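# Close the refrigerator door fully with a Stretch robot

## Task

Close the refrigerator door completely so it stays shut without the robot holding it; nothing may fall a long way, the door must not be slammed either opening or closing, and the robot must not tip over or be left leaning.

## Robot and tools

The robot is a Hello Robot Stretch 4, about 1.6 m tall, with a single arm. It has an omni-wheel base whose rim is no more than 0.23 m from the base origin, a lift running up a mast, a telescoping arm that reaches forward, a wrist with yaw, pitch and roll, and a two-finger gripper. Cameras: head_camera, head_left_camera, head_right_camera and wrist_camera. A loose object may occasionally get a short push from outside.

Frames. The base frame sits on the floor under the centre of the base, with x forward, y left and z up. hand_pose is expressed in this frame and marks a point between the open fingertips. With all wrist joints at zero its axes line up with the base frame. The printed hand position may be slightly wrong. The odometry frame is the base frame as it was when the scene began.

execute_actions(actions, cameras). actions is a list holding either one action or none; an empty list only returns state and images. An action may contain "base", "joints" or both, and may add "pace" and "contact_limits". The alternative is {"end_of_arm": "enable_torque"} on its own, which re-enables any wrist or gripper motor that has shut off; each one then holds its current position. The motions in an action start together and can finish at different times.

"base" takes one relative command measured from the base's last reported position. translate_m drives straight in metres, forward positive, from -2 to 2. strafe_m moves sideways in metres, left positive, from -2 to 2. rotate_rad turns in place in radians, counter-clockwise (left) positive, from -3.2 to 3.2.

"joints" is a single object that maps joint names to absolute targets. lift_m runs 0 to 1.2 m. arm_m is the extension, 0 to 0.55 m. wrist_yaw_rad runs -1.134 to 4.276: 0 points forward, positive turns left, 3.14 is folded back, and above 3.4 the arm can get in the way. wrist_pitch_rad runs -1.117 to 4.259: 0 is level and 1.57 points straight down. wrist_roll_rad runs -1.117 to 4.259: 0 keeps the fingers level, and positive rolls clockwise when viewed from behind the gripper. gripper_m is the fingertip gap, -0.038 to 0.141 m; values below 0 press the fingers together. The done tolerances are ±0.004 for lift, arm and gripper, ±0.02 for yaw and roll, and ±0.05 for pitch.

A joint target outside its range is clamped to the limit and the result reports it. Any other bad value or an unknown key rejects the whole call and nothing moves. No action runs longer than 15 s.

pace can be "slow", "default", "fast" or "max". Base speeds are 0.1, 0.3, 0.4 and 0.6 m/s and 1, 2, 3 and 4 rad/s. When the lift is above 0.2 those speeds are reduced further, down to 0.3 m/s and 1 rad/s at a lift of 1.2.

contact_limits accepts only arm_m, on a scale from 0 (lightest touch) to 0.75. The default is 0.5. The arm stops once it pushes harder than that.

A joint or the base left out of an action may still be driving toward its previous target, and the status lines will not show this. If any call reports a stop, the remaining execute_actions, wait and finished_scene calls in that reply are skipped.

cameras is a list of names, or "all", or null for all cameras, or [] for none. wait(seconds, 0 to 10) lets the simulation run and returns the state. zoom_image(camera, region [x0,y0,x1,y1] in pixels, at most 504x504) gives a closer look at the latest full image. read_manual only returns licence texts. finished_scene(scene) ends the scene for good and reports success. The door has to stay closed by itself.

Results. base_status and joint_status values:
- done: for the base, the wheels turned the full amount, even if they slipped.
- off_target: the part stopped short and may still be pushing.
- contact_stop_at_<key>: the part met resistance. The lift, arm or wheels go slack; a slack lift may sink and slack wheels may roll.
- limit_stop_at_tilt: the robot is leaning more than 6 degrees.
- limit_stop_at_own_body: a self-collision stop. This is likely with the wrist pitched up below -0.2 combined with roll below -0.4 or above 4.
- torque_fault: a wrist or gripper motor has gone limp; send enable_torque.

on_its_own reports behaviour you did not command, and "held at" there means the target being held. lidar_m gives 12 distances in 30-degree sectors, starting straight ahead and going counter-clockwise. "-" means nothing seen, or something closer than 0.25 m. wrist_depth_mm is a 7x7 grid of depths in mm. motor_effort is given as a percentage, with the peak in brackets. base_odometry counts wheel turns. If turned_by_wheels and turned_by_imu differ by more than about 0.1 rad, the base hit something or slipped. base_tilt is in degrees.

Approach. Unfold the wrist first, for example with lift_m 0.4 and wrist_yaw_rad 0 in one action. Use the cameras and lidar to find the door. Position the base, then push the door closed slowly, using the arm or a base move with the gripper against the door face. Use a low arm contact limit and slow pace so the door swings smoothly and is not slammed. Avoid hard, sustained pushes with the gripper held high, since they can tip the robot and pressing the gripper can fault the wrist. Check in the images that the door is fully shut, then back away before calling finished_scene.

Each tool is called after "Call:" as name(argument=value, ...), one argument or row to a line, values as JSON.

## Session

Call:
execute_actions(
  actions=[],
)

Scene clock: 0.00 s.
base_odometry: x=+0.000 y=+0.000 heading=+0.000 (m, m, rad; odometry frame)
turned_by_wheels: +0.000 (rad since the last result)
turned_by_imu: +0.000 (rad since the last result)
base_tilt: forward=+0.2 right=+0.2 (deg)
lidar_m: 0.73 0.80 0.83 0.80 2.72 4.04 1.55 1.45 1.18 1.12 0.98 0.74
base_status: not commanded
joint_positions: lift_m=+0.133 arm_m=+0.002 wrist_yaw_rad=+3.231 wrist_pitch_rad=-0.017 wrist_roll_rad=-0.005 gripper_m=+0.057
joint_status: not commanded
motor_effort: lift_m=+19 arm_m=-1 wrist_yaw_rad=-1 wrist_pitch_rad=-6 wrist_roll_rad=+1 gripper_m=-2 wheel_0=+0 wheel_1=+0 wheel_2=+1 (%)
hand_pose: x=-0.1223 y=+0.0614 z=+0.3163 quat_wxyz=(-0.045, +0.009, -0.002, +0.999) (m; base frame)
wrist_depth_mm: - - 136 - - - - / - - 135 - - - - / - 108 135 - - - - / - 123 139 - - - - / 189 1576 1983 - - - - / 209 1308 197 1281 201 1205 1160 / 211 842 842 111 831 788 820
pictures: head_camera, head_left_camera, head_right_camera, wrist_camera
Images, in order (width x height): head_camera 420x560, head_left_camera 420x672, head_right_camera 420x672, wrist_camera 616x392.

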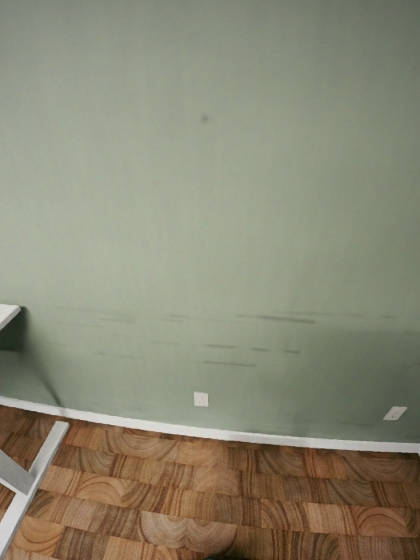

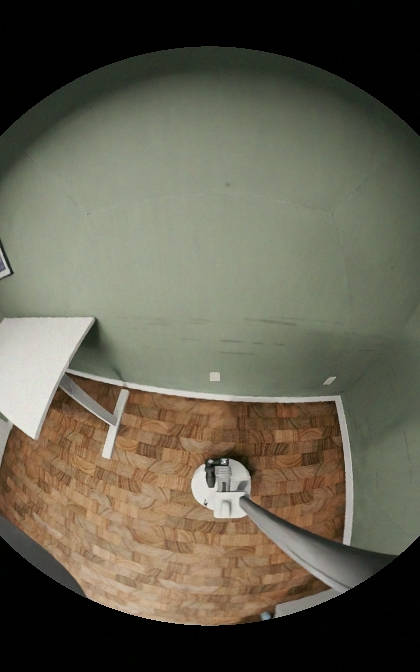

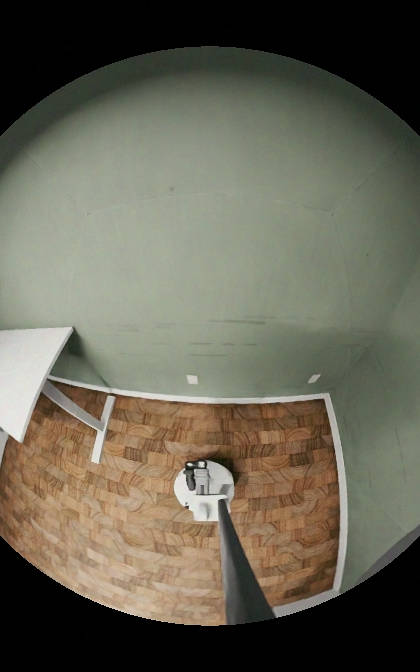

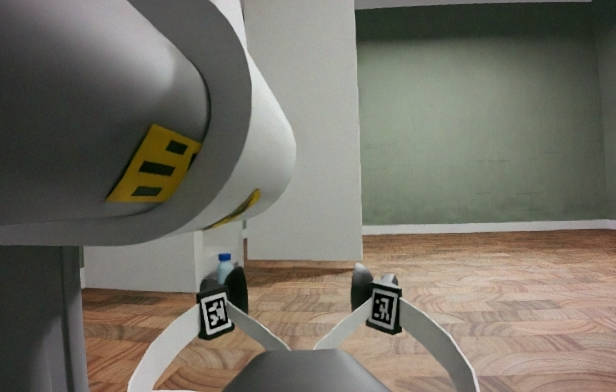

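Call:
execute_actions(
  actions=[
    {"base": {"rotate_rad": -2.83}, "joints": {"lift_m": 0.35, "wrist_yaw_rad": 0.0, "gripper_m": 0.141}, "pace": "fast"},
  ],
)

Scene clock: 2.73 s.
base_odometry: x=+0.000 y=+0.000 heading=-2.830 (m, m, rad; odometry frame)
turned_by_wheels: -2.830 (rad since the last result)
turned_by_imu: -2.804 (rad since the last result)
base_tilt: forward=+0.2 right=+0.3 (deg)
lidar_m: 1.47 1.21 1.12 1.15 0.79 0.72 0.75 0.92 0.83 2.61 3.38 1.91
base_status: done
joint_positions: lift_m=+0.350 arm_m=+0.002 wrist_yaw_rad=+0.000 wrist_pitch_rad=-0.017 wrist_roll_rad=-0.005 gripper_m=+0.141
joint_status: all done
motor_effort: lift_m=+22(24) arm_m=-1(1) wrist_yaw_rad=-2(8) wrist_pitch_rad=-7(6) wrist_roll_rad=+1(0) gripper_m=+2(2) wheel_0=-1(8) wheel_1=-1(9) wheel_2=-2(8) (%)
hand_pose: x=+0.4613 y=-0.0873 z=+0.5330 quat_wxyz=(+1.000, -0.003, -0.009, +0.000) (m; base frame)
wrist_depth_mm: 1118 1397 1336 1708 1661 - - / 1118 1397 1366 1756 1661 - - / 1118 1397 1336 1756 1708 1576 - / 1118 1366 1336 1756 1661 1576 - / 1098 1366 1336 1756 1661 1618 - / 1078 213 1308 1464 1618 1499 1808 / 1098 1229 1308 111 1366 1281 1281
pictures: head_camera, head_left_camera, head_right_camera, wrist_camera
Images, in order (width x height): head_camera 420x560, head_left_camera 420x672, head_right_camera 420x672, wrist_camera 616x392.

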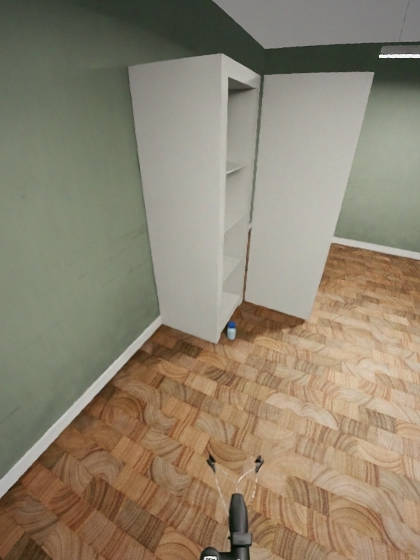

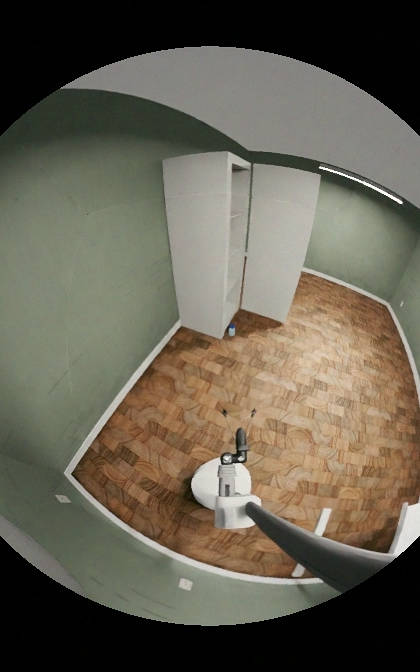

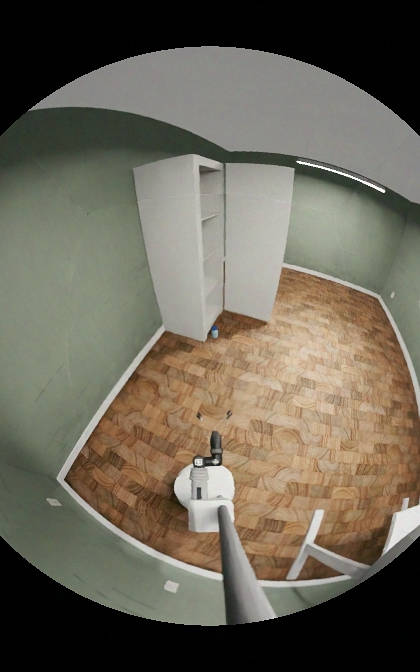

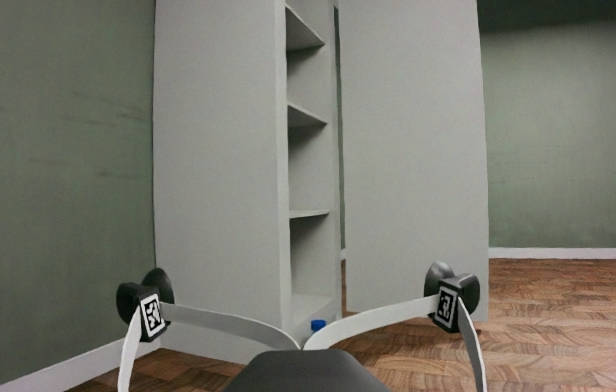

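Call:
zoom_image(
  camera="head_camera",
  region=[150, 270, 330, 370],
)

Call:
zoom_image(
  camera="head_left_camera",
  region=[160, 280, 320, 440],
)

Call:
zoom_image(
  camera="head_camera",
  region=[190, 40, 390, 340],
)

Region (150, 270, 330, 370) of head_camera's 420x560 image, scaled by 2.800, with more detail than that image has.

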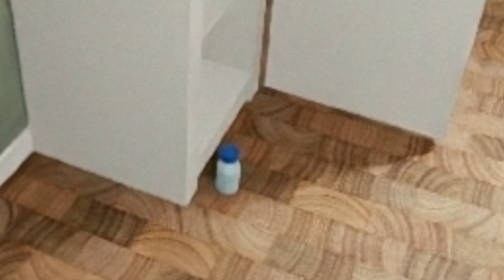

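Region (160, 280, 320, 440) of head_left_camera's 420x672 image, scaled by 3.150, with more detail than that image has.

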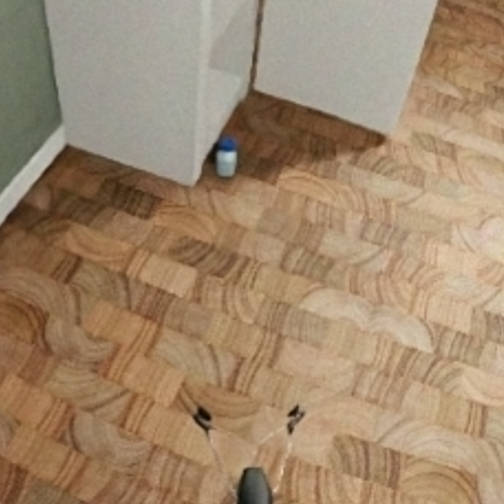

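Region (190, 40, 390, 340) of head_camera's 420x560 image, scaled by 1.680, with more detail than that image has.

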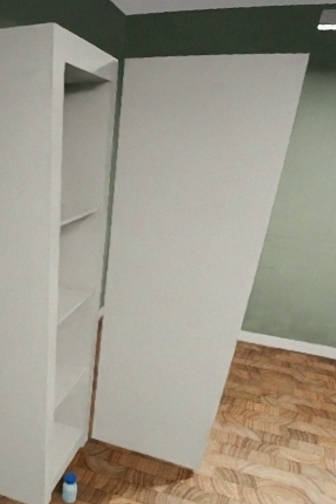

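Call:
execute_actions(
  actions=[
    {"base": {"rotate_rad": 0.875}, "joints": {"lift_m": 0.12, "arm_m": 0.2, "wrist_pitch_rad": 0.5}, "pace": "max"},
  ],
  cameras=["head_left_camera"],
)

Call:
zoom_image(
  camera="head_left_camera",
  region=[240, 300, 420, 480],
)

Scene clock: 6.17 s.
base_odometry: x=+0.000 y=+0.000 heading=-1.955 (m, m, rad; odometry frame)
turned_by_wheels: +0.875 (rad since the last result)
turned_by_imu: +0.866 (rad since the last result)
base_tilt: forward=+0.1 right=+0.2 (deg)
lidar_m: 1.11 1.15 0.84 0.72 0.73 0.85 0.84 0.85 3.00 1.94 1.47 1.35
base_status: done
joint_positions: lift_m=+0.120 arm_m=+0.199 wrist_yaw_rad=+0.000 wrist_pitch_rad=+0.502 wrist_roll_rad=-0.005 gripper_m=+0.141
joint_status: all done
motor_effort: lift_m=+16(18) arm_m=+4(5) wrist_yaw_rad=-3(4) wrist_pitch_rad=-5(7) wrist_roll_rad=+1(1) gripper_m=+1(1) wheel_0=+2(15) wheel_1=+1(7) wheel_2=+1(10) (%)
hand_pose: x=+0.6229 y=-0.0873 z=+0.1596 quat_wxyz=(+0.969, -0.003, +0.248, +0.001) (m; base frame)
wrist_depth_mm: 609 634 683 732 778 831 904 / 634 676 732 778 831 891 976 / 661 715 759 798 854 854 854 / 640 640 634 634 634 627 627 / 500 504 508 512 504 500 496 / 410 212 418 418 392 387 410 / 359 355 366 111 364 353 357
pictures: head_left_camera
Images, in order (width x height): head_left_camera 420x672.

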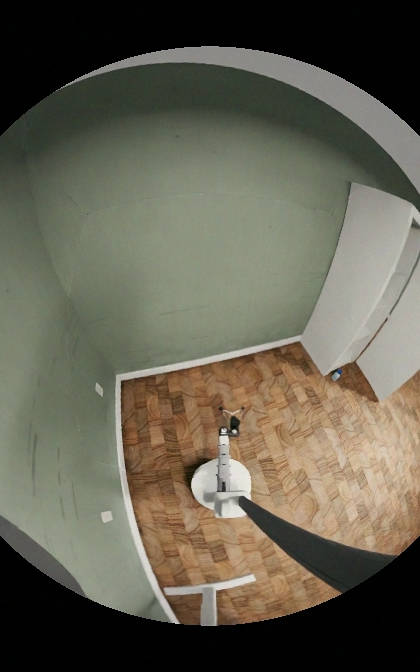

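Region (240, 300, 420, 480) of head_left_camera's 420x672 image, scaled by 2.800, with more detail than that image has.

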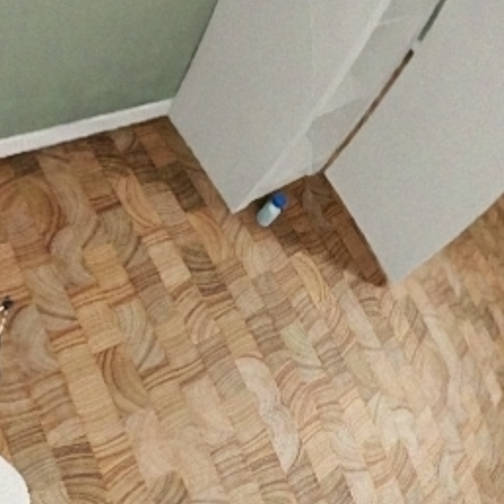

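Call:
execute_actions(
  actions=[
    {"base": {"strafe_m": -1.23}, "joints": {"lift_m": 0.02, "arm_m": 0.32}, "pace": "max"},
  ],
  cameras=["head_camera", "head_left_camera", "wrist_camera"],
)

Scene clock: 10.50 s.
base_odometry: x=-1.140 y=+0.461 heading=-1.955 (m, m, rad; odometry frame)
turned_by_wheels: +0.000 (rad since the last result)
turned_by_imu: +0.001 (rad since the last result)
base_tilt: forward=+0.0 right=+0.1 (deg)
lidar_m: 0.83 1.46 1.67 1.89 1.24 1.32 2.26 2.23 2.62 2.83 0.78 0.87
base_status: done
joint_positions: lift_m=+0.020 arm_m=+0.319 wrist_yaw_rad=+0.000 wrist_pitch_rad=+0.502 wrist_roll_rad=-0.005 gripper_m=+0.141
joint_status: all done
motor_effort: lift_m=+16(17) arm_m=+5(5) wrist_yaw_rad=-1(3) wrist_pitch_rad=-5(6) wrist_roll_rad=+0(1) gripper_m=+1(1) wheel_0=-2(10) wheel_1=+2(11) wheel_2=+1(1) (%)
hand_pose: x=+0.7429 y=-0.0874 z=+0.0595 quat_wxyz=(+0.969, -0.003, +0.248, +0.001) (m; base frame)
wrist_depth_mm: 778 788 544 723 723 615 517 / 798 750 404 340 466 496 535 / 597 549 421 342 517 544 569 / 433 436 433 368 430 430 427 / 342 343 343 345 343 340 340 / 281 212 285 285 266 263 278 / 244 240 249 111 248 239 -
pictures: head_camera, head_left_camera, wrist_camera
Images, in order (width x height): head_camera 420x560, head_left_camera 420x672, wrist_camera 616x392.

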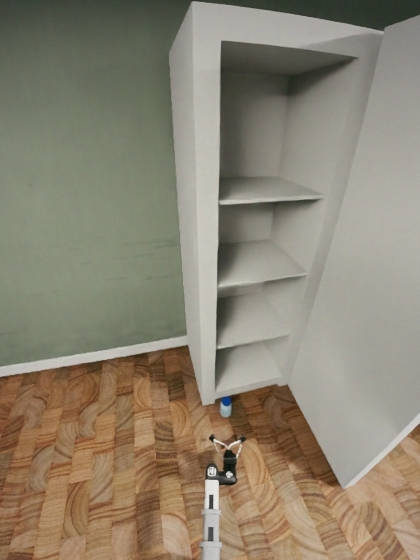

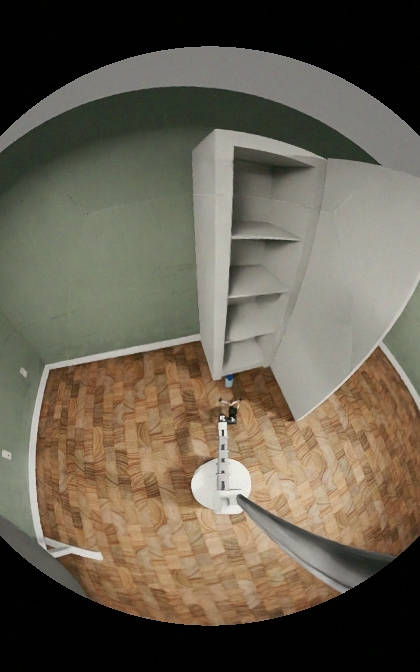

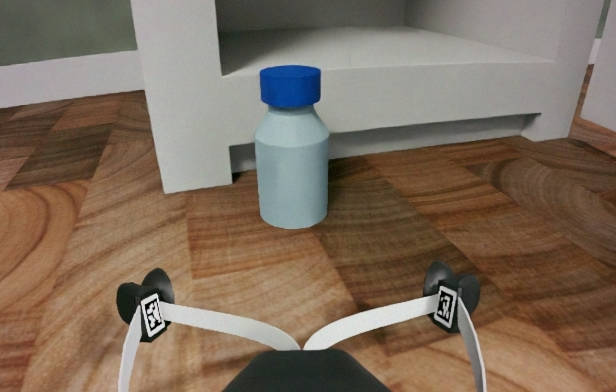

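Call:
execute_actions(
  actions=[
    {"joints": {"arm_m": 0.485, "gripper_m": 0.112}, "pace": "fast", "contact_limits": {"arm_m": 0.2}},
  ],
  cameras=["wrist_camera"],
)

Scene clock: 12.07 s.
base_odometry: x=-1.140 y=+0.461 heading=-1.955 (m, m, rad; odometry frame)
turned_by_wheels: +0.000 (rad since the last result)
turned_by_imu: +0.000 (rad since the last result)
base_tilt: forward=+0.3 right=+0.3 (deg)
lidar_m: 0.90 1.46 1.69 1.90 1.24 1.31 2.24 2.23 2.57 2.82 0.81 0.87
base_status: not commanded
joint_positions: lift_m=+0.020 arm_m=+0.484 wrist_yaw_rad=+0.000 wrist_pitch_rad=+0.502 wrist_roll_rad=-0.005 gripper_m=+0.112
joint_status: all done
motor_effort: lift_m=+16(16) arm_m=+5(7) wrist_yaw_rad=-2(3) wrist_pitch_rad=-5(6) wrist_roll_rad=+2(1) gripper_m=+1(1) wheel_0=-2(2) wheel_1=+2(1) wheel_2=+0(0) (%)
contact_limits: arm_m 0.2
hand_pose: x=+0.9079 y=-0.0874 z=+0.0596 quat_wxyz=(+0.969, -0.003, +0.248, +0.001) (m; base frame)
wrist_depth_mm: 203 214 609 640 676 559 473 / 215 227 362 357 359 368 382 / 238 243 262 190 304 334 364 / 413 260 274 184 364 399 427 / 342 283 290 193 342 340 338 / 279 272 212 206 201 279 278 / 244 238 241 111 248 237 -
pictures: wrist_camera
Images, in order (width x height): wrist_camera 616x392.

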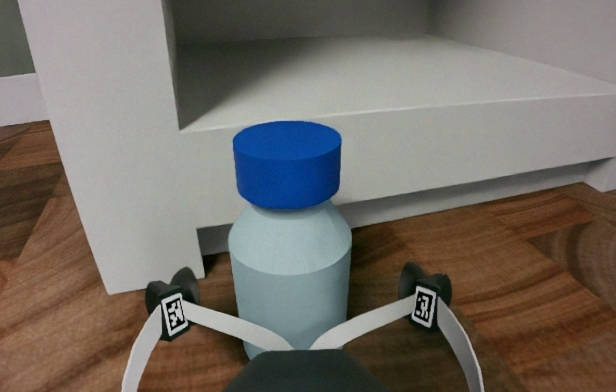

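Call:
execute_actions(
  actions=[
    {"joints": {"gripper_m": 0.025}, "pace": "fast"},
  ],
  cameras=["wrist_camera", "head_left_camera"],
)

Call:
zoom_image(
  camera="head_left_camera",
  region=[170, 340, 340, 510],
)

Scene clock: 13.83 s.
base_odometry: x=-1.140 y=+0.461 heading=-1.955 (m, m, rad; odometry frame)
turned_by_wheels: +0.000 (rad since the last result)
turned_by_imu: +0.000 (rad since the last result)
base_tilt: forward=+0.3 right=+0.2 (deg)
lidar_m: 0.90 1.46 1.69 1.91 1.27 1.31 2.25 2.24 2.59 2.81 0.80 0.86
base_status: not commanded
joint_positions: lift_m=+0.020 arm_m=+0.484 wrist_yaw_rad=+0.000 wrist_pitch_rad=+0.507 wrist_roll_rad=-0.005 gripper_m=+0.026
joint_status: all done
motor_effort: lift_m=+16(16) arm_m=+5(5) wrist_yaw_rad=-3(4) wrist_pitch_rad=-19(19) wrist_roll_rad=+2(0) gripper_m=-21(22) wheel_0=-2(2) wheel_1=+1(1) wheel_2=+0(0) (%)
hand_pose: x=+0.9073 y=-0.0873 z=+0.0584 quat_wxyz=(+0.968, -0.003, +0.251, +0.001) (m; base frame)
wrist_depth_mm: 204 213 609 615 640 554 473 / 216 228 343 340 340 347 359 / 240 243 260 173 307 334 366 / 402 262 277 183 370 399 418 / 334 282 300 185 334 334 332 / 274 278 202 196 193 277 274 / 239 229 234 111 237 233 -
pictures: head_left_camera, wrist_camera
Images, in order (width x height): head_left_camera 420x672, wrist_camera 616x392.

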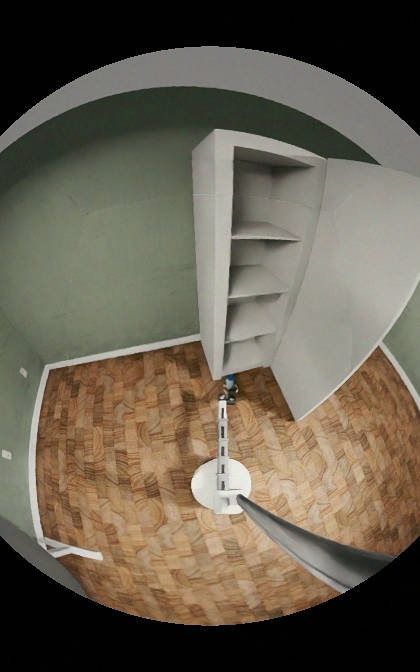

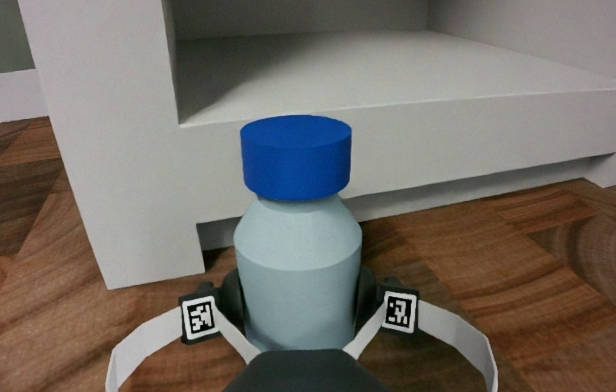

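Region (170, 340, 340, 510) of head_left_camera's 420x672 image, scaled by 2.965, with more detail than that image has.

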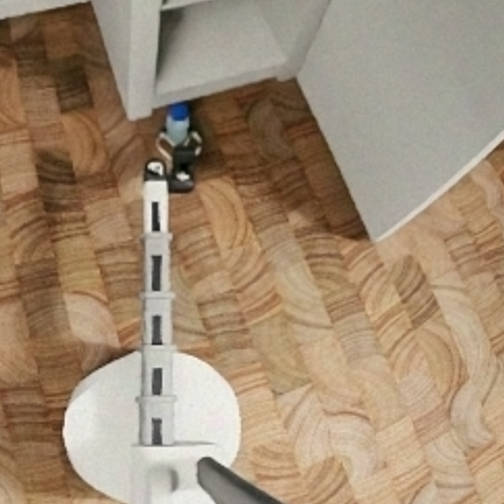

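Call:
execute_actions(
  actions=[
    {"base": {"translate_m": -0.15}, "joints": {"lift_m": 0.035, "arm_m": 0.28, "wrist_yaw_rad": 0.7}, "pace": "fast"},
  ],
  cameras=["wrist_camera", "head_camera"],
)

Scene clock: 16.33 s.
base_odometry: x=-1.084 y=+0.600 heading=-1.955 (m, m, rad; odometry frame)
turned_by_wheels: +0.000 (rad since the last result)
turned_by_imu: -0.001 (rad since the last result)
base_tilt: forward=+0.2 right=+0.3 (deg)
lidar_m: 0.70 1.62 1.88 1.86 1.14 1.26 2.11 2.08 2.44 2.87 0.89 0.91
base_status: done
joint_positions: lift_m=+0.035 arm_m=+0.281 wrist_yaw_rad=+0.700 wrist_pitch_rad=+0.507 wrist_roll_rad=-0.005 gripper_m=+0.026
joint_status: all done
motor_effort: lift_m=+24(25) arm_m=-5(4) wrist_yaw_rad=-2(8) wrist_pitch_rad=-20(21) wrist_roll_rad=-2(0) gripper_m=-21(21) wheel_0=+1(13) wheel_1=+0(6) wheel_2=-2(12) (%)
hand_pose: x=+0.7009 y=+0.0956 z=+0.0726 quat_wxyz=(+0.909, -0.089, +0.235, +0.333) (m; base frame)
wrist_depth_mm: 1464 1336 1205 1078 991 904 427 / 1025 960 931 891 904 831 449 / 621 615 569 173 597 564 480 / 455 452 433 182 449 445 445 / 359 362 347 185 359 355 353 / 294 298 202 196 193 294 291 / 257 246 251 111 254 248 -
pictures: head_camera, wrist_camera
Images, in order (width x height): head_camera 420x560, wrist_camera 616x392.

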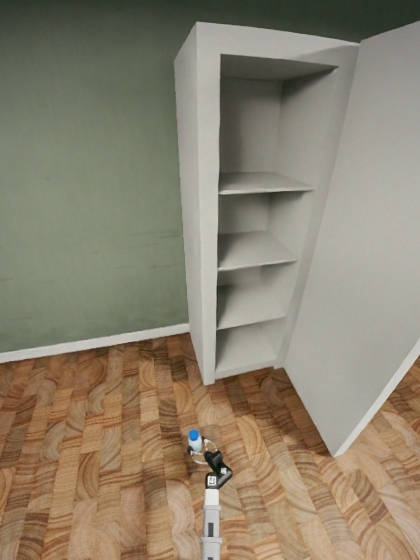

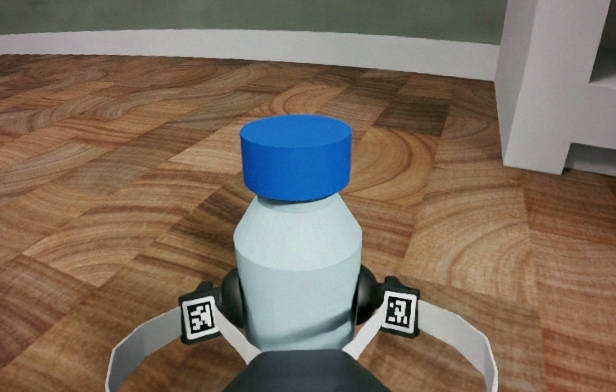

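Call:
execute_actions(
  actions=[],
)

Scene clock: 16.60 s.
base_odometry: x=-1.084 y=+0.600 heading=-1.955 (m, m, rad; odometry frame)
turned_by_wheels: +0.000 (rad since the last result)
turned_by_imu: +0.000 (rad since the last result)
base_tilt: forward=+0.1 right=+0.2 (deg)
lidar_m: 0.69 1.59 1.86 1.87 1.16 1.27 2.12 2.12 2.48 2.87 0.89 0.92
base_status: done
joint_positions: lift_m=+0.035 arm_m=+0.281 wrist_yaw_rad=+0.700 wrist_pitch_rad=+0.507 wrist_roll_rad=-0.005 gripper_m=+0.026
joint_status: all done
motor_effort: lift_m=+23(25) arm_m=-5(4) wrist_yaw_rad=-2(8) wrist_pitch_rad=-22(21) wrist_roll_rad=+3(0) gripper_m=-21(21) wheel_0=+1(13) wheel_1=+0(6) wheel_2=-2(12) (%)
hand_pose: x=+0.7009 y=+0.0956 z=+0.0726 quat_wxyz=(+0.909, -0.089, +0.235, +0.333) (m; base frame)
wrist_depth_mm: 1464 1336 1182 1078 991 917 427 / 1008 960 904 917 904 820 445 / 627 615 569 173 597 559 477 / 459 452 430 183 452 445 445 / 359 362 347 185 357 355 353 / 296 298 202 196 193 296 291 / 257 246 251 111 254 248 -
pictures: head_camera, head_left_camera, head_right_camera, wrist_camera
Images, in order (width x height): head_camera 420x560, head_left_camera 420x672, head_right_camera 420x672, wrist_camera 616x392.

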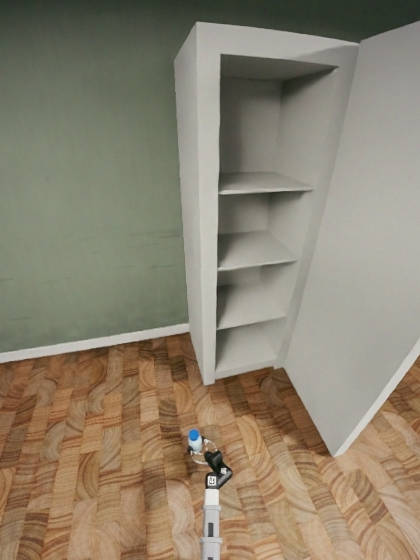

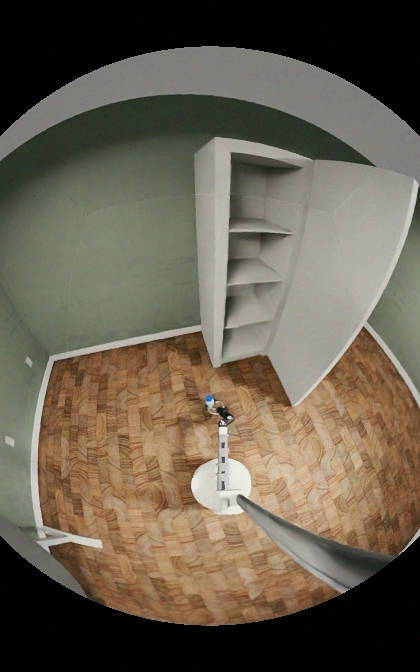

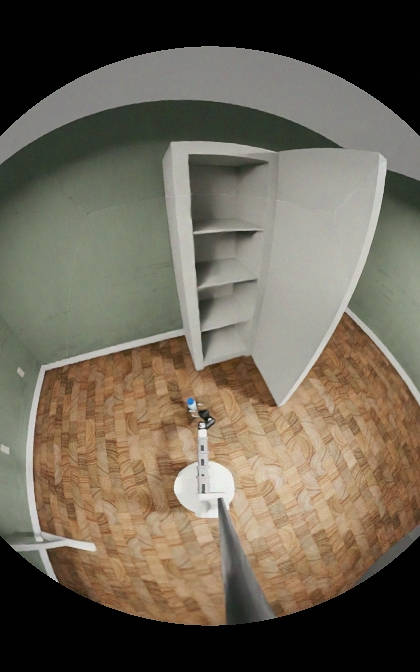

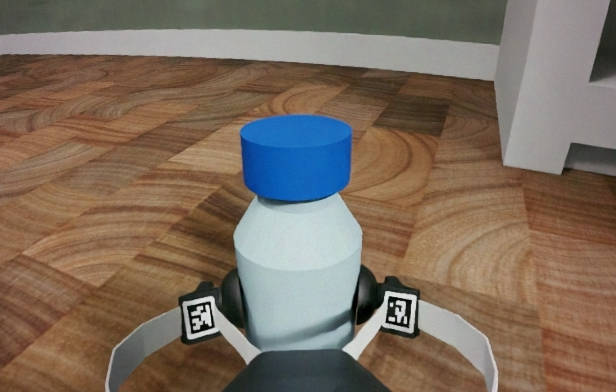

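Call:
execute_actions(
  actions=[
    {"joints":{"lift_m":0.019,"gripper_m":0.115},"pace":"fast"},
  ],
  cameras=["wrist_camera","head_left_camera"],
)

Scene clock: 18.53 s.
base_odometry: x=-1.084 y=+0.600 heading=-1.955 (m, m, rad; odometry frame)
turned_by_wheels: +0.000 (rad since the last result)
turned_by_imu: -0.001 (rad since the last result)
base_tilt: forward=+0.2 right=+0.2 (deg)
lidar_m: 0.69 1.61 1.84 1.85 1.16 1.25 2.10 2.10 2.46 2.88 0.90 0.89
base_status: not commanded
joint_positions: lift_m=+0.019 arm_m=+0.281 wrist_yaw_rad=+0.700 wrist_pitch_rad=+0.503 wrist_roll_rad=-0.005 gripper_m=+0.115
joint_status: all done
motor_effort: lift_m=+16(22) arm_m=-5(5) wrist_yaw_rad=+0(2) wrist_pitch_rad=-8(21) wrist_roll_rad=+0(0) gripper_m=+0(22) wheel_0=+1(1) wheel_1=+0(0) wheel_2=-2(2) (%)
hand_pose: x=+0.7014 y=+0.0960 z=+0.0584 quat_wxyz=(+0.910, -0.088, +0.233, +0.333) (m; base frame)
wrist_depth_mm: 1464 1308 1205 1078 991 917 427 / 960 931 891 878 891 809 449 / 597 585 580 189 569 539 480 / 436 433 413 181 427 427 424 / 340 342 329 193 342 340 336 / 281 263 216 205 203 277 276 / 244 237 242 111 247 236 -
pictures: head_left_camera, wrist_camera
Images, in order (width x height): head_left_camera 420x672, wrist_camera 616x392.

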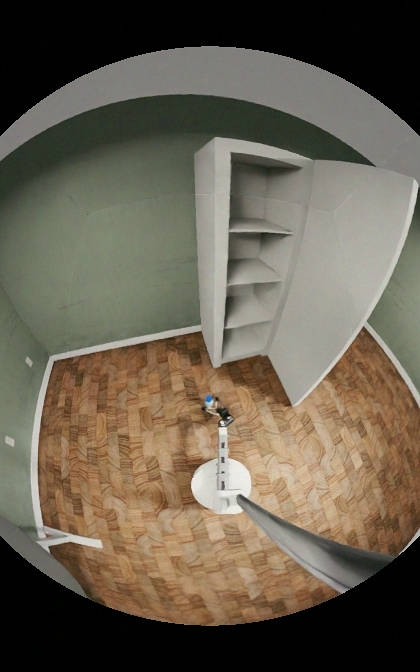

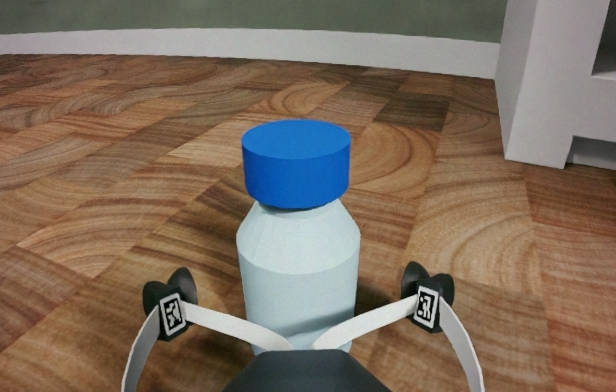

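Call:
execute_actions(
  actions=[
    {"base":{"strafe_m":-0.84},"joints":{"arm_m":0.04,"lift_m":0.19},"pace":"max"},
  ],
)

Scene clock: 25.03 s.
base_odometry: x=-1.863 y=+0.915 heading=-1.955 (m, m, rad; odometry frame)
turned_by_wheels: +0.000 (rad since the last result)
turned_by_imu: +0.000 (rad since the last result)
base_tilt: forward=+0.1 right=+0.3 (deg)
lidar_m: 0.62 0.64 1.13 2.65 1.90 2.14 1.88 1.86 2.20 2.05 2.03 2.16
base_status: done
joint_positions: lift_m=+0.190 arm_m=+0.041 wrist_yaw_rad=+0.700 wrist_pitch_rad=+0.502 wrist_roll_rad=-0.005 gripper_m=+0.115
joint_status: all done
motor_effort: lift_m=+20(25) arm_m=-5(7) wrist_yaw_rad=-1(2) wrist_pitch_rad=-7(6) wrist_roll_rad=+0(0) gripper_m=+1(1) wheel_0=-1(21) wheel_1=+0(12) wheel_2=-1(0) (%)
hand_pose: x=+0.4615 y=+0.0961 z=+0.2292 quat_wxyz=(+0.910, -0.088, +0.232, +0.333) (m; base frame)
wrist_depth_mm: - 1863 1661 1336 309 1281 1205 / 1808 1708 1336 1078 334 1336 1281 / 1078 991 1042 1042 359 1025 1042 / 788 788 778 778 389 768 768 / 609 615 621 621 424 615 603 / 504 477 480 512 203 500 500 / 439 430 442 111 445 430 436
pictures: head_camera, head_left_camera, head_right_camera, wrist_camera
Images, in order (width x height): head_camera 420x560, head_left_camera 420x672, head_right_camera 420x672, wrist_camera 616x392.

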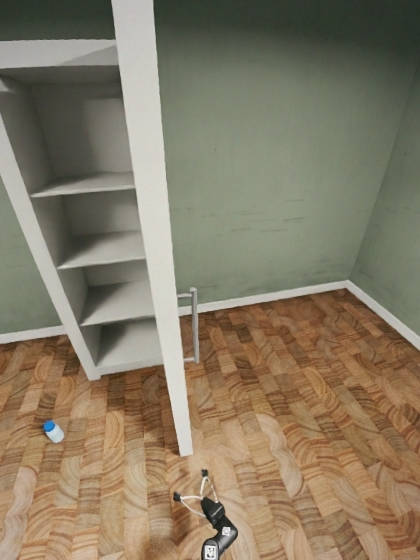

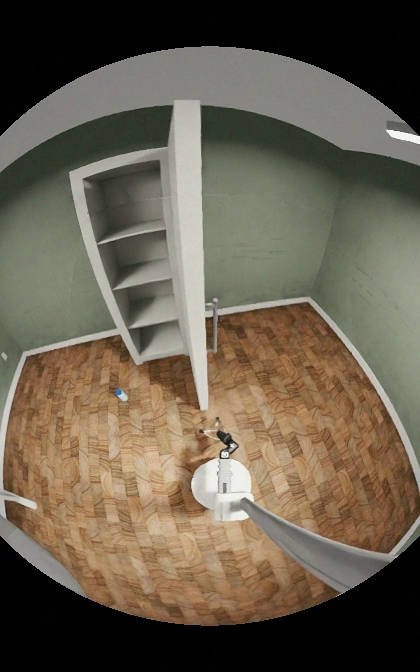

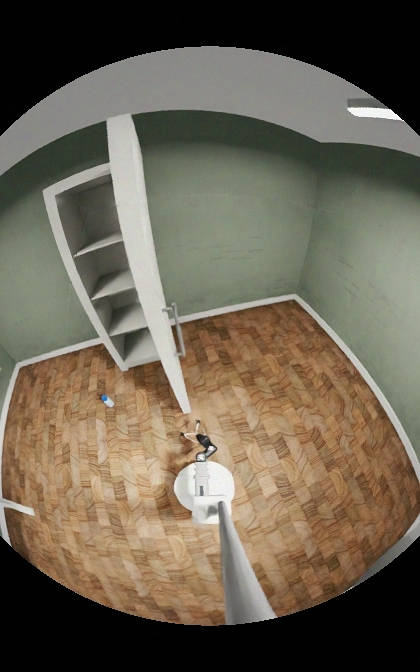

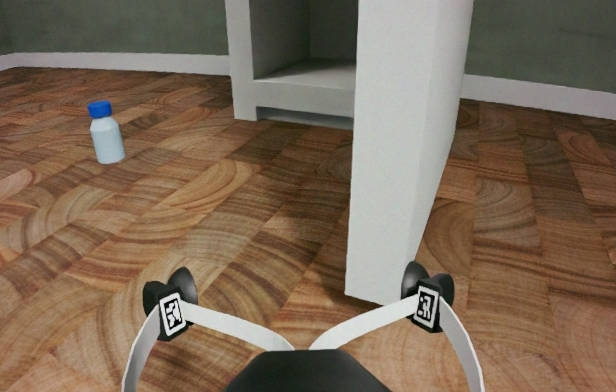

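Call:
zoom_image(
  camera="head_left_camera",
  region=[170, 370, 270, 470],
)

Call:
zoom_image(
  camera="head_camera",
  region=[140, 420, 280, 560],
)

Region (170, 370, 270, 470) of head_left_camera's 420x672 image, scaled by 5.040, with more detail than that image has.

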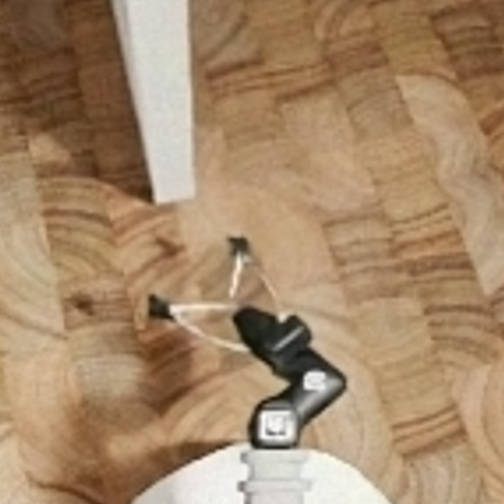

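Region (140, 420, 280, 560) of head_camera's 420x560 image, scaled by 3.600, with more detail than that image has.

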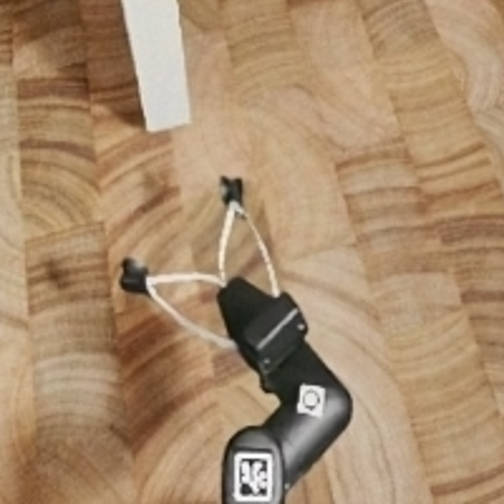

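Call:
execute_actions(
  actions=[
    {"base":{"strafe_m":0.17},"joints":{"arm_m":0.27,"wrist_yaw_rad":-0.2,"wrist_pitch_rad":0.0,"gripper_m":0.05},"pace":"fast"},
  ],
)

Scene clock: 28.73 s.
base_odometry: x=-1.705 y=+0.851 heading=-1.955 (m, m, rad; odometry frame)
turned_by_wheels: +0.000 (rad since the last result)
turned_by_imu: -0.001 (rad since the last result)
base_tilt: forward=+0.1 right=+0.3 (deg)
lidar_m: 0.61 1.23 0.99 2.50 1.73 1.98 1.92 1.89 2.25 2.21 2.19 2.11
base_status: done
joint_positions: lift_m=+0.190 arm_m=+0.269 wrist_yaw_rad=-0.200 wrist_pitch_rad=+0.002 wrist_roll_rad=-0.005 gripper_m=+0.050
joint_status: all done
motor_effort: lift_m=+21(21) arm_m=+5(5) wrist_yaw_rad=-2(3) wrist_pitch_rad=-7(11) wrist_roll_rad=-2(0) gripper_m=-2(1) wheel_0=+0(12) wheel_1=-1(10) wheel_2=-1(2) (%)
hand_pose: x=+0.7054 y=-0.1429 z=+0.3673 quat_wxyz=(+0.995, -0.003, +0.002, -0.100) (m; base frame)
wrist_depth_mm: 137 148 1397 1576 1808 - 1863 / 136 149 1397 1576 1756 - 1808 / 137 149 1397 1576 1756 - 1863 / 137 150 1397 1576 1808 - 1863 / 137 150 1397 1537 1808 - 1863 / 137 149 202 1336 198 1255 1229 / 137 144 946 111 891 854 878
pictures: head_camera, head_left_camera, head_right_camera, wrist_camera
Images, in order (width x height): head_camera 420x560, head_left_camera 420x672, head_right_camera 420x672, wrist_camera 616x392.

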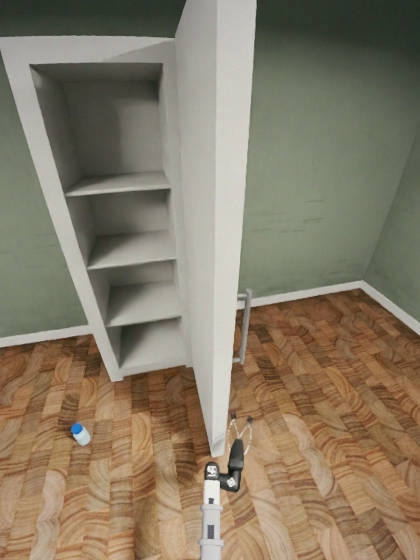

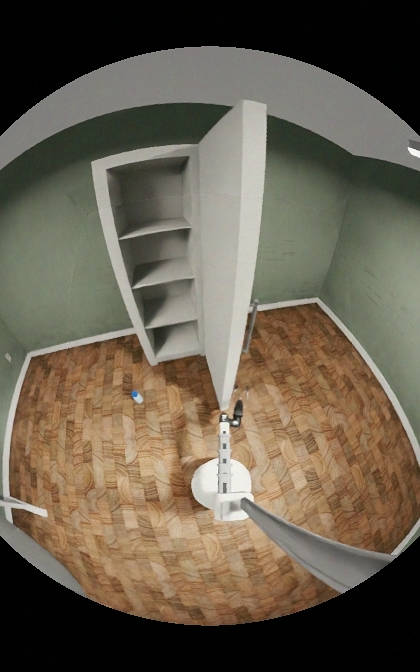

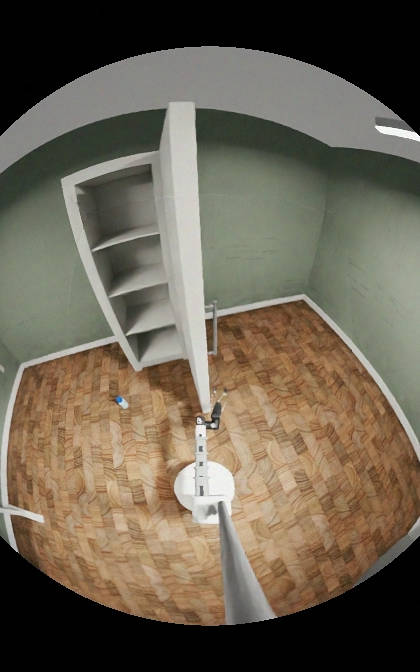

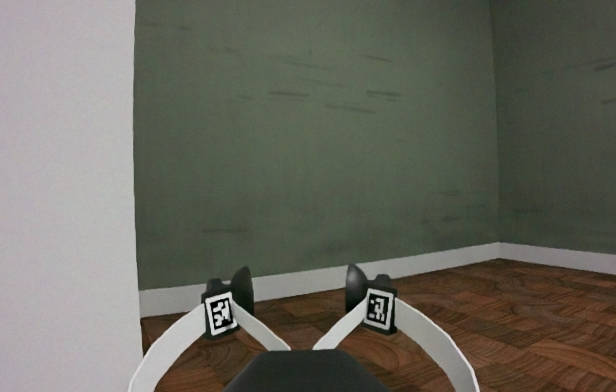

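Call:
zoom_image(
  camera="head_right_camera",
  region=[180, 370, 250, 440],
)

Call:
zoom_image(
  camera="wrist_camera",
  region=[100, 240, 300, 392],
)

Region (180, 370, 250, 440) of head_right_camera's 420x672 image, scaled by 7.200, with more detail than that image has.

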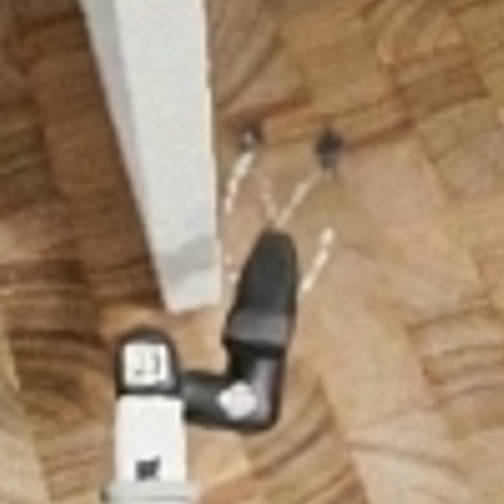

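Region (100, 240, 300, 392) of wrist_camera's 616x392 image, scaled by 2.520; it fills the top 383 rows of this view, and the rest is white.

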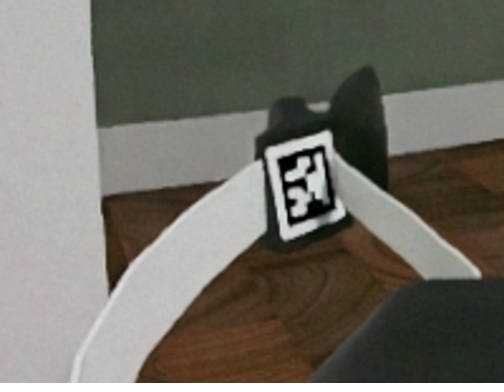

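Call:
execute_actions(
  actions=[
    {"base":{"strafe_m":0.27},"pace":"default"},
  ],
  cameras=["head_left_camera","head_camera"],
)

Call:
wait(
  seconds=1.0,
)

Scene clock: 31.70 s.
base_odometry: x=-1.455 y=+0.750 heading=-1.955 (m, m, rad; odometry frame)
turned_by_wheels: +0.000 (rad since the last result)
turned_by_imu: -0.003 (rad since the last result)
base_tilt: forward=+0.1 right=+0.4 (deg)
lidar_m: 0.70 0.72 1.97 2.24 1.49 1.69 1.99 2.00 2.32 2.48 2.46 2.03
base_status: done
joint_positions: lift_m=+0.190 arm_m=+0.269 wrist_yaw_rad=-0.200 wrist_pitch_rad=+0.002 wrist_roll_rad=-0.005 gripper_m=+0.050
joint_status: not commanded
motor_effort: lift_m=+21(21) arm_m=+5(5) wrist_yaw_rad=-1(21) wrist_pitch_rad=-6(7) wrist_roll_rad=+0(2) gripper_m=-2(3) wheel_0=+0(13) wheel_1=-1(6) wheel_2=-1(5) (%)
hand_pose: x=+0.7054 y=-0.1430 z=+0.3673 quat_wxyz=(+0.995, -0.003, +0.002, -0.100) (m; base frame)
wrist_depth_mm: 370 455 615 1499 1661 - - / 366 455 621 1499 1708 - - / 368 462 621 1499 1661 - - / 368 459 621 1464 1708 - - / 366 459 615 1464 1708 1921 - / 364 452 202 1336 198 1281 1229 / 366 415 597 111 891 854 878
pictures: head_camera, head_left_camera
Images, in order (width x height): head_camera 420x560, head_left_camera 420x672.

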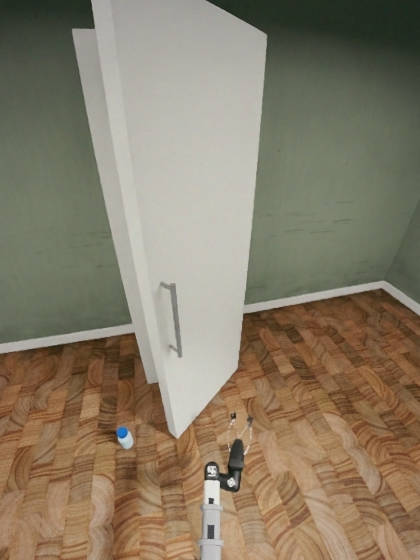

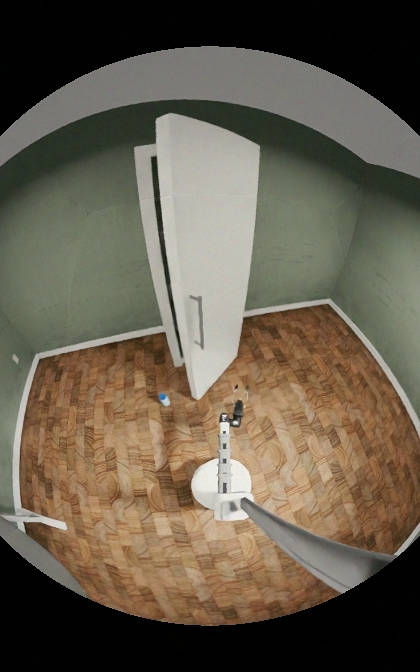

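Scene clock: 32.70 s.
base_odometry: x=-1.455 y=+0.750 heading=-1.955 (m, m, rad; odometry frame)
turned_by_wheels: +0.000 (rad since the last result)
turned_by_imu: +0.000 (rad since the last result)
base_tilt: forward=+0.1 right=+0.3 (deg)
lidar_m: 1.02 0.83 1.99 2.25 1.50 1.70 2.00 1.99 2.30 2.45 2.46 2.03
base_status: done
joint_positions: lift_m=+0.190 arm_m=+0.269 wrist_yaw_rad=-0.200 wrist_pitch_rad=+0.002 wrist_roll_rad=-0.005 gripper_m=+0.050
joint_status: not commanded
motor_effort: lift_m=+20(21) arm_m=+5(5) wrist_yaw_rad=-1(21) wrist_pitch_rad=-6(7) wrist_roll_rad=+1(2) gripper_m=-1(3) wheel_0=+0(13) wheel_1=-1(6) wheel_2=-1(5) (%)
hand_pose: x=+0.7054 y=-0.1430 z=+0.3673 quat_wxyz=(+0.995, -0.003, +0.002, -0.100) (m; base frame)
wrist_depth_mm: 525 585 676 1499 1661 - - / 521 585 683 1464 1708 - - / 521 591 683 1499 1708 - - / 521 591 676 1499 1708 - - / 525 591 676 1499 1661 1983 - / 521 591 202 1336 197 1281 1229 / 521 564 668 111 891 854 891
wait: 1.00 s; at rest by 0.27 s
pictures: head_camera, head_left_camera, head_right_camera, wrist_camera
Images, in order (width x height): head_camera 420x560, head_left_camera 420x672, head_right_camera 420x672, wrist_camera 616x392.

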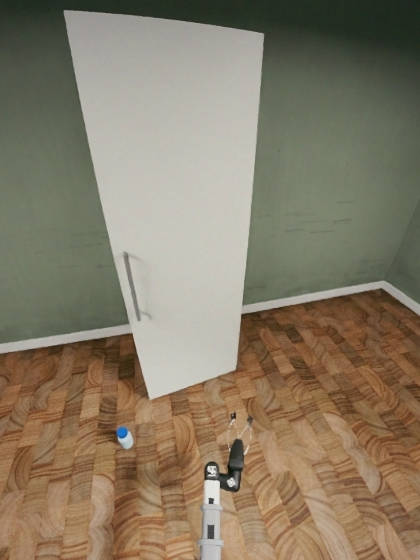

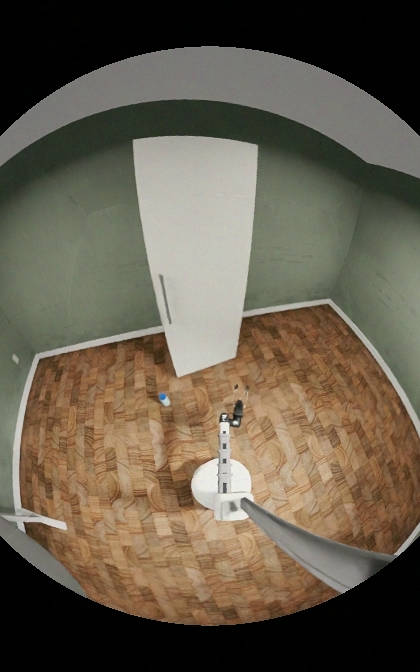

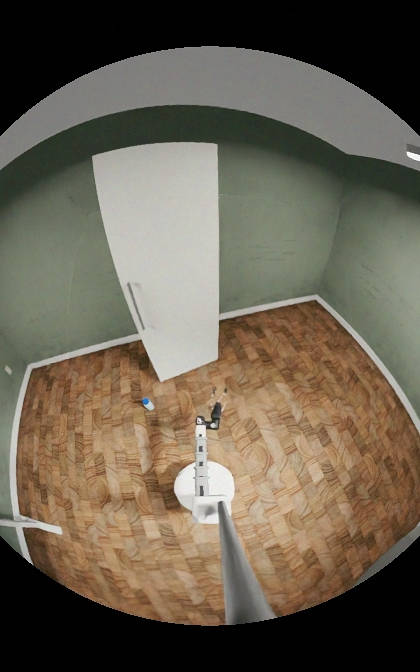

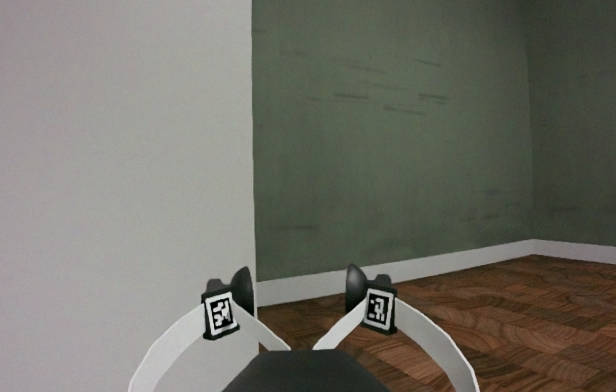

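Call:
execute_actions(
  actions=[],
  cameras=["head_left_camera","head_camera"],
)

Scene clock: 32.73 s.
base_odometry: x=-1.455 y=+0.750 heading=-1.955 (m, m, rad; odometry frame)
turned_by_wheels: +0.000 (rad since the last result)
turned_by_imu: +0.000 (rad since the last result)
base_tilt: forward=+0.1 right=+0.2 (deg)
lidar_m: 1.02 0.81 1.98 2.24 1.51 1.68 1.99 2.01 2.36 2.45 2.46 2.03
base_status: done
joint_positions: lift_m=+0.190 arm_m=+0.269 wrist_yaw_rad=-0.200 wrist_pitch_rad=+0.002 wrist_roll_rad=-0.005 gripper_m=+0.050
joint_status: not commanded
motor_effort: lift_m=+21(21) arm_m=+5(5) wrist_yaw_rad=-1(21) wrist_pitch_rad=-7(7) wrist_roll_rad=+0(2) gripper_m=-2(3) wheel_0=+0(13) wheel_1=-1(6) wheel_2=-1(5) (%)
hand_pose: x=+0.7054 y=-0.1430 z=+0.3673 quat_wxyz=(+0.995, -0.003, +0.002, -0.100) (m; base frame)
wrist_depth_mm: 530 591 683 1464 1708 - - / 525 591 676 1499 1708 - - / 530 591 691 1499 1708 - - / 530 591 683 1499 1708 - - / 530 591 683 1464 1708 1921 - / 530 591 202 1366 197 1281 1205 / 530 564 668 111 891 842 878
pictures: head_camera, head_left_camera
Images, in order (width x height): head_camera 420x560, head_left_camera 420x672.

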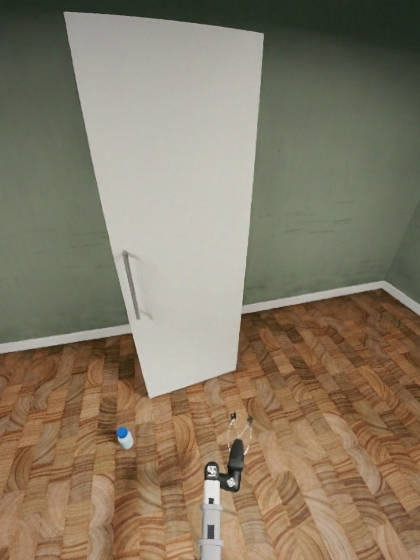

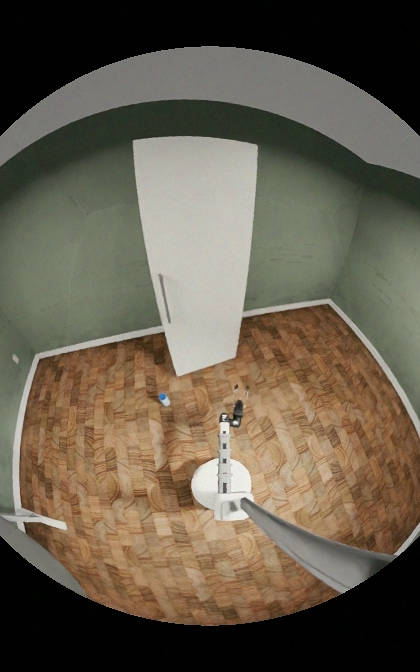

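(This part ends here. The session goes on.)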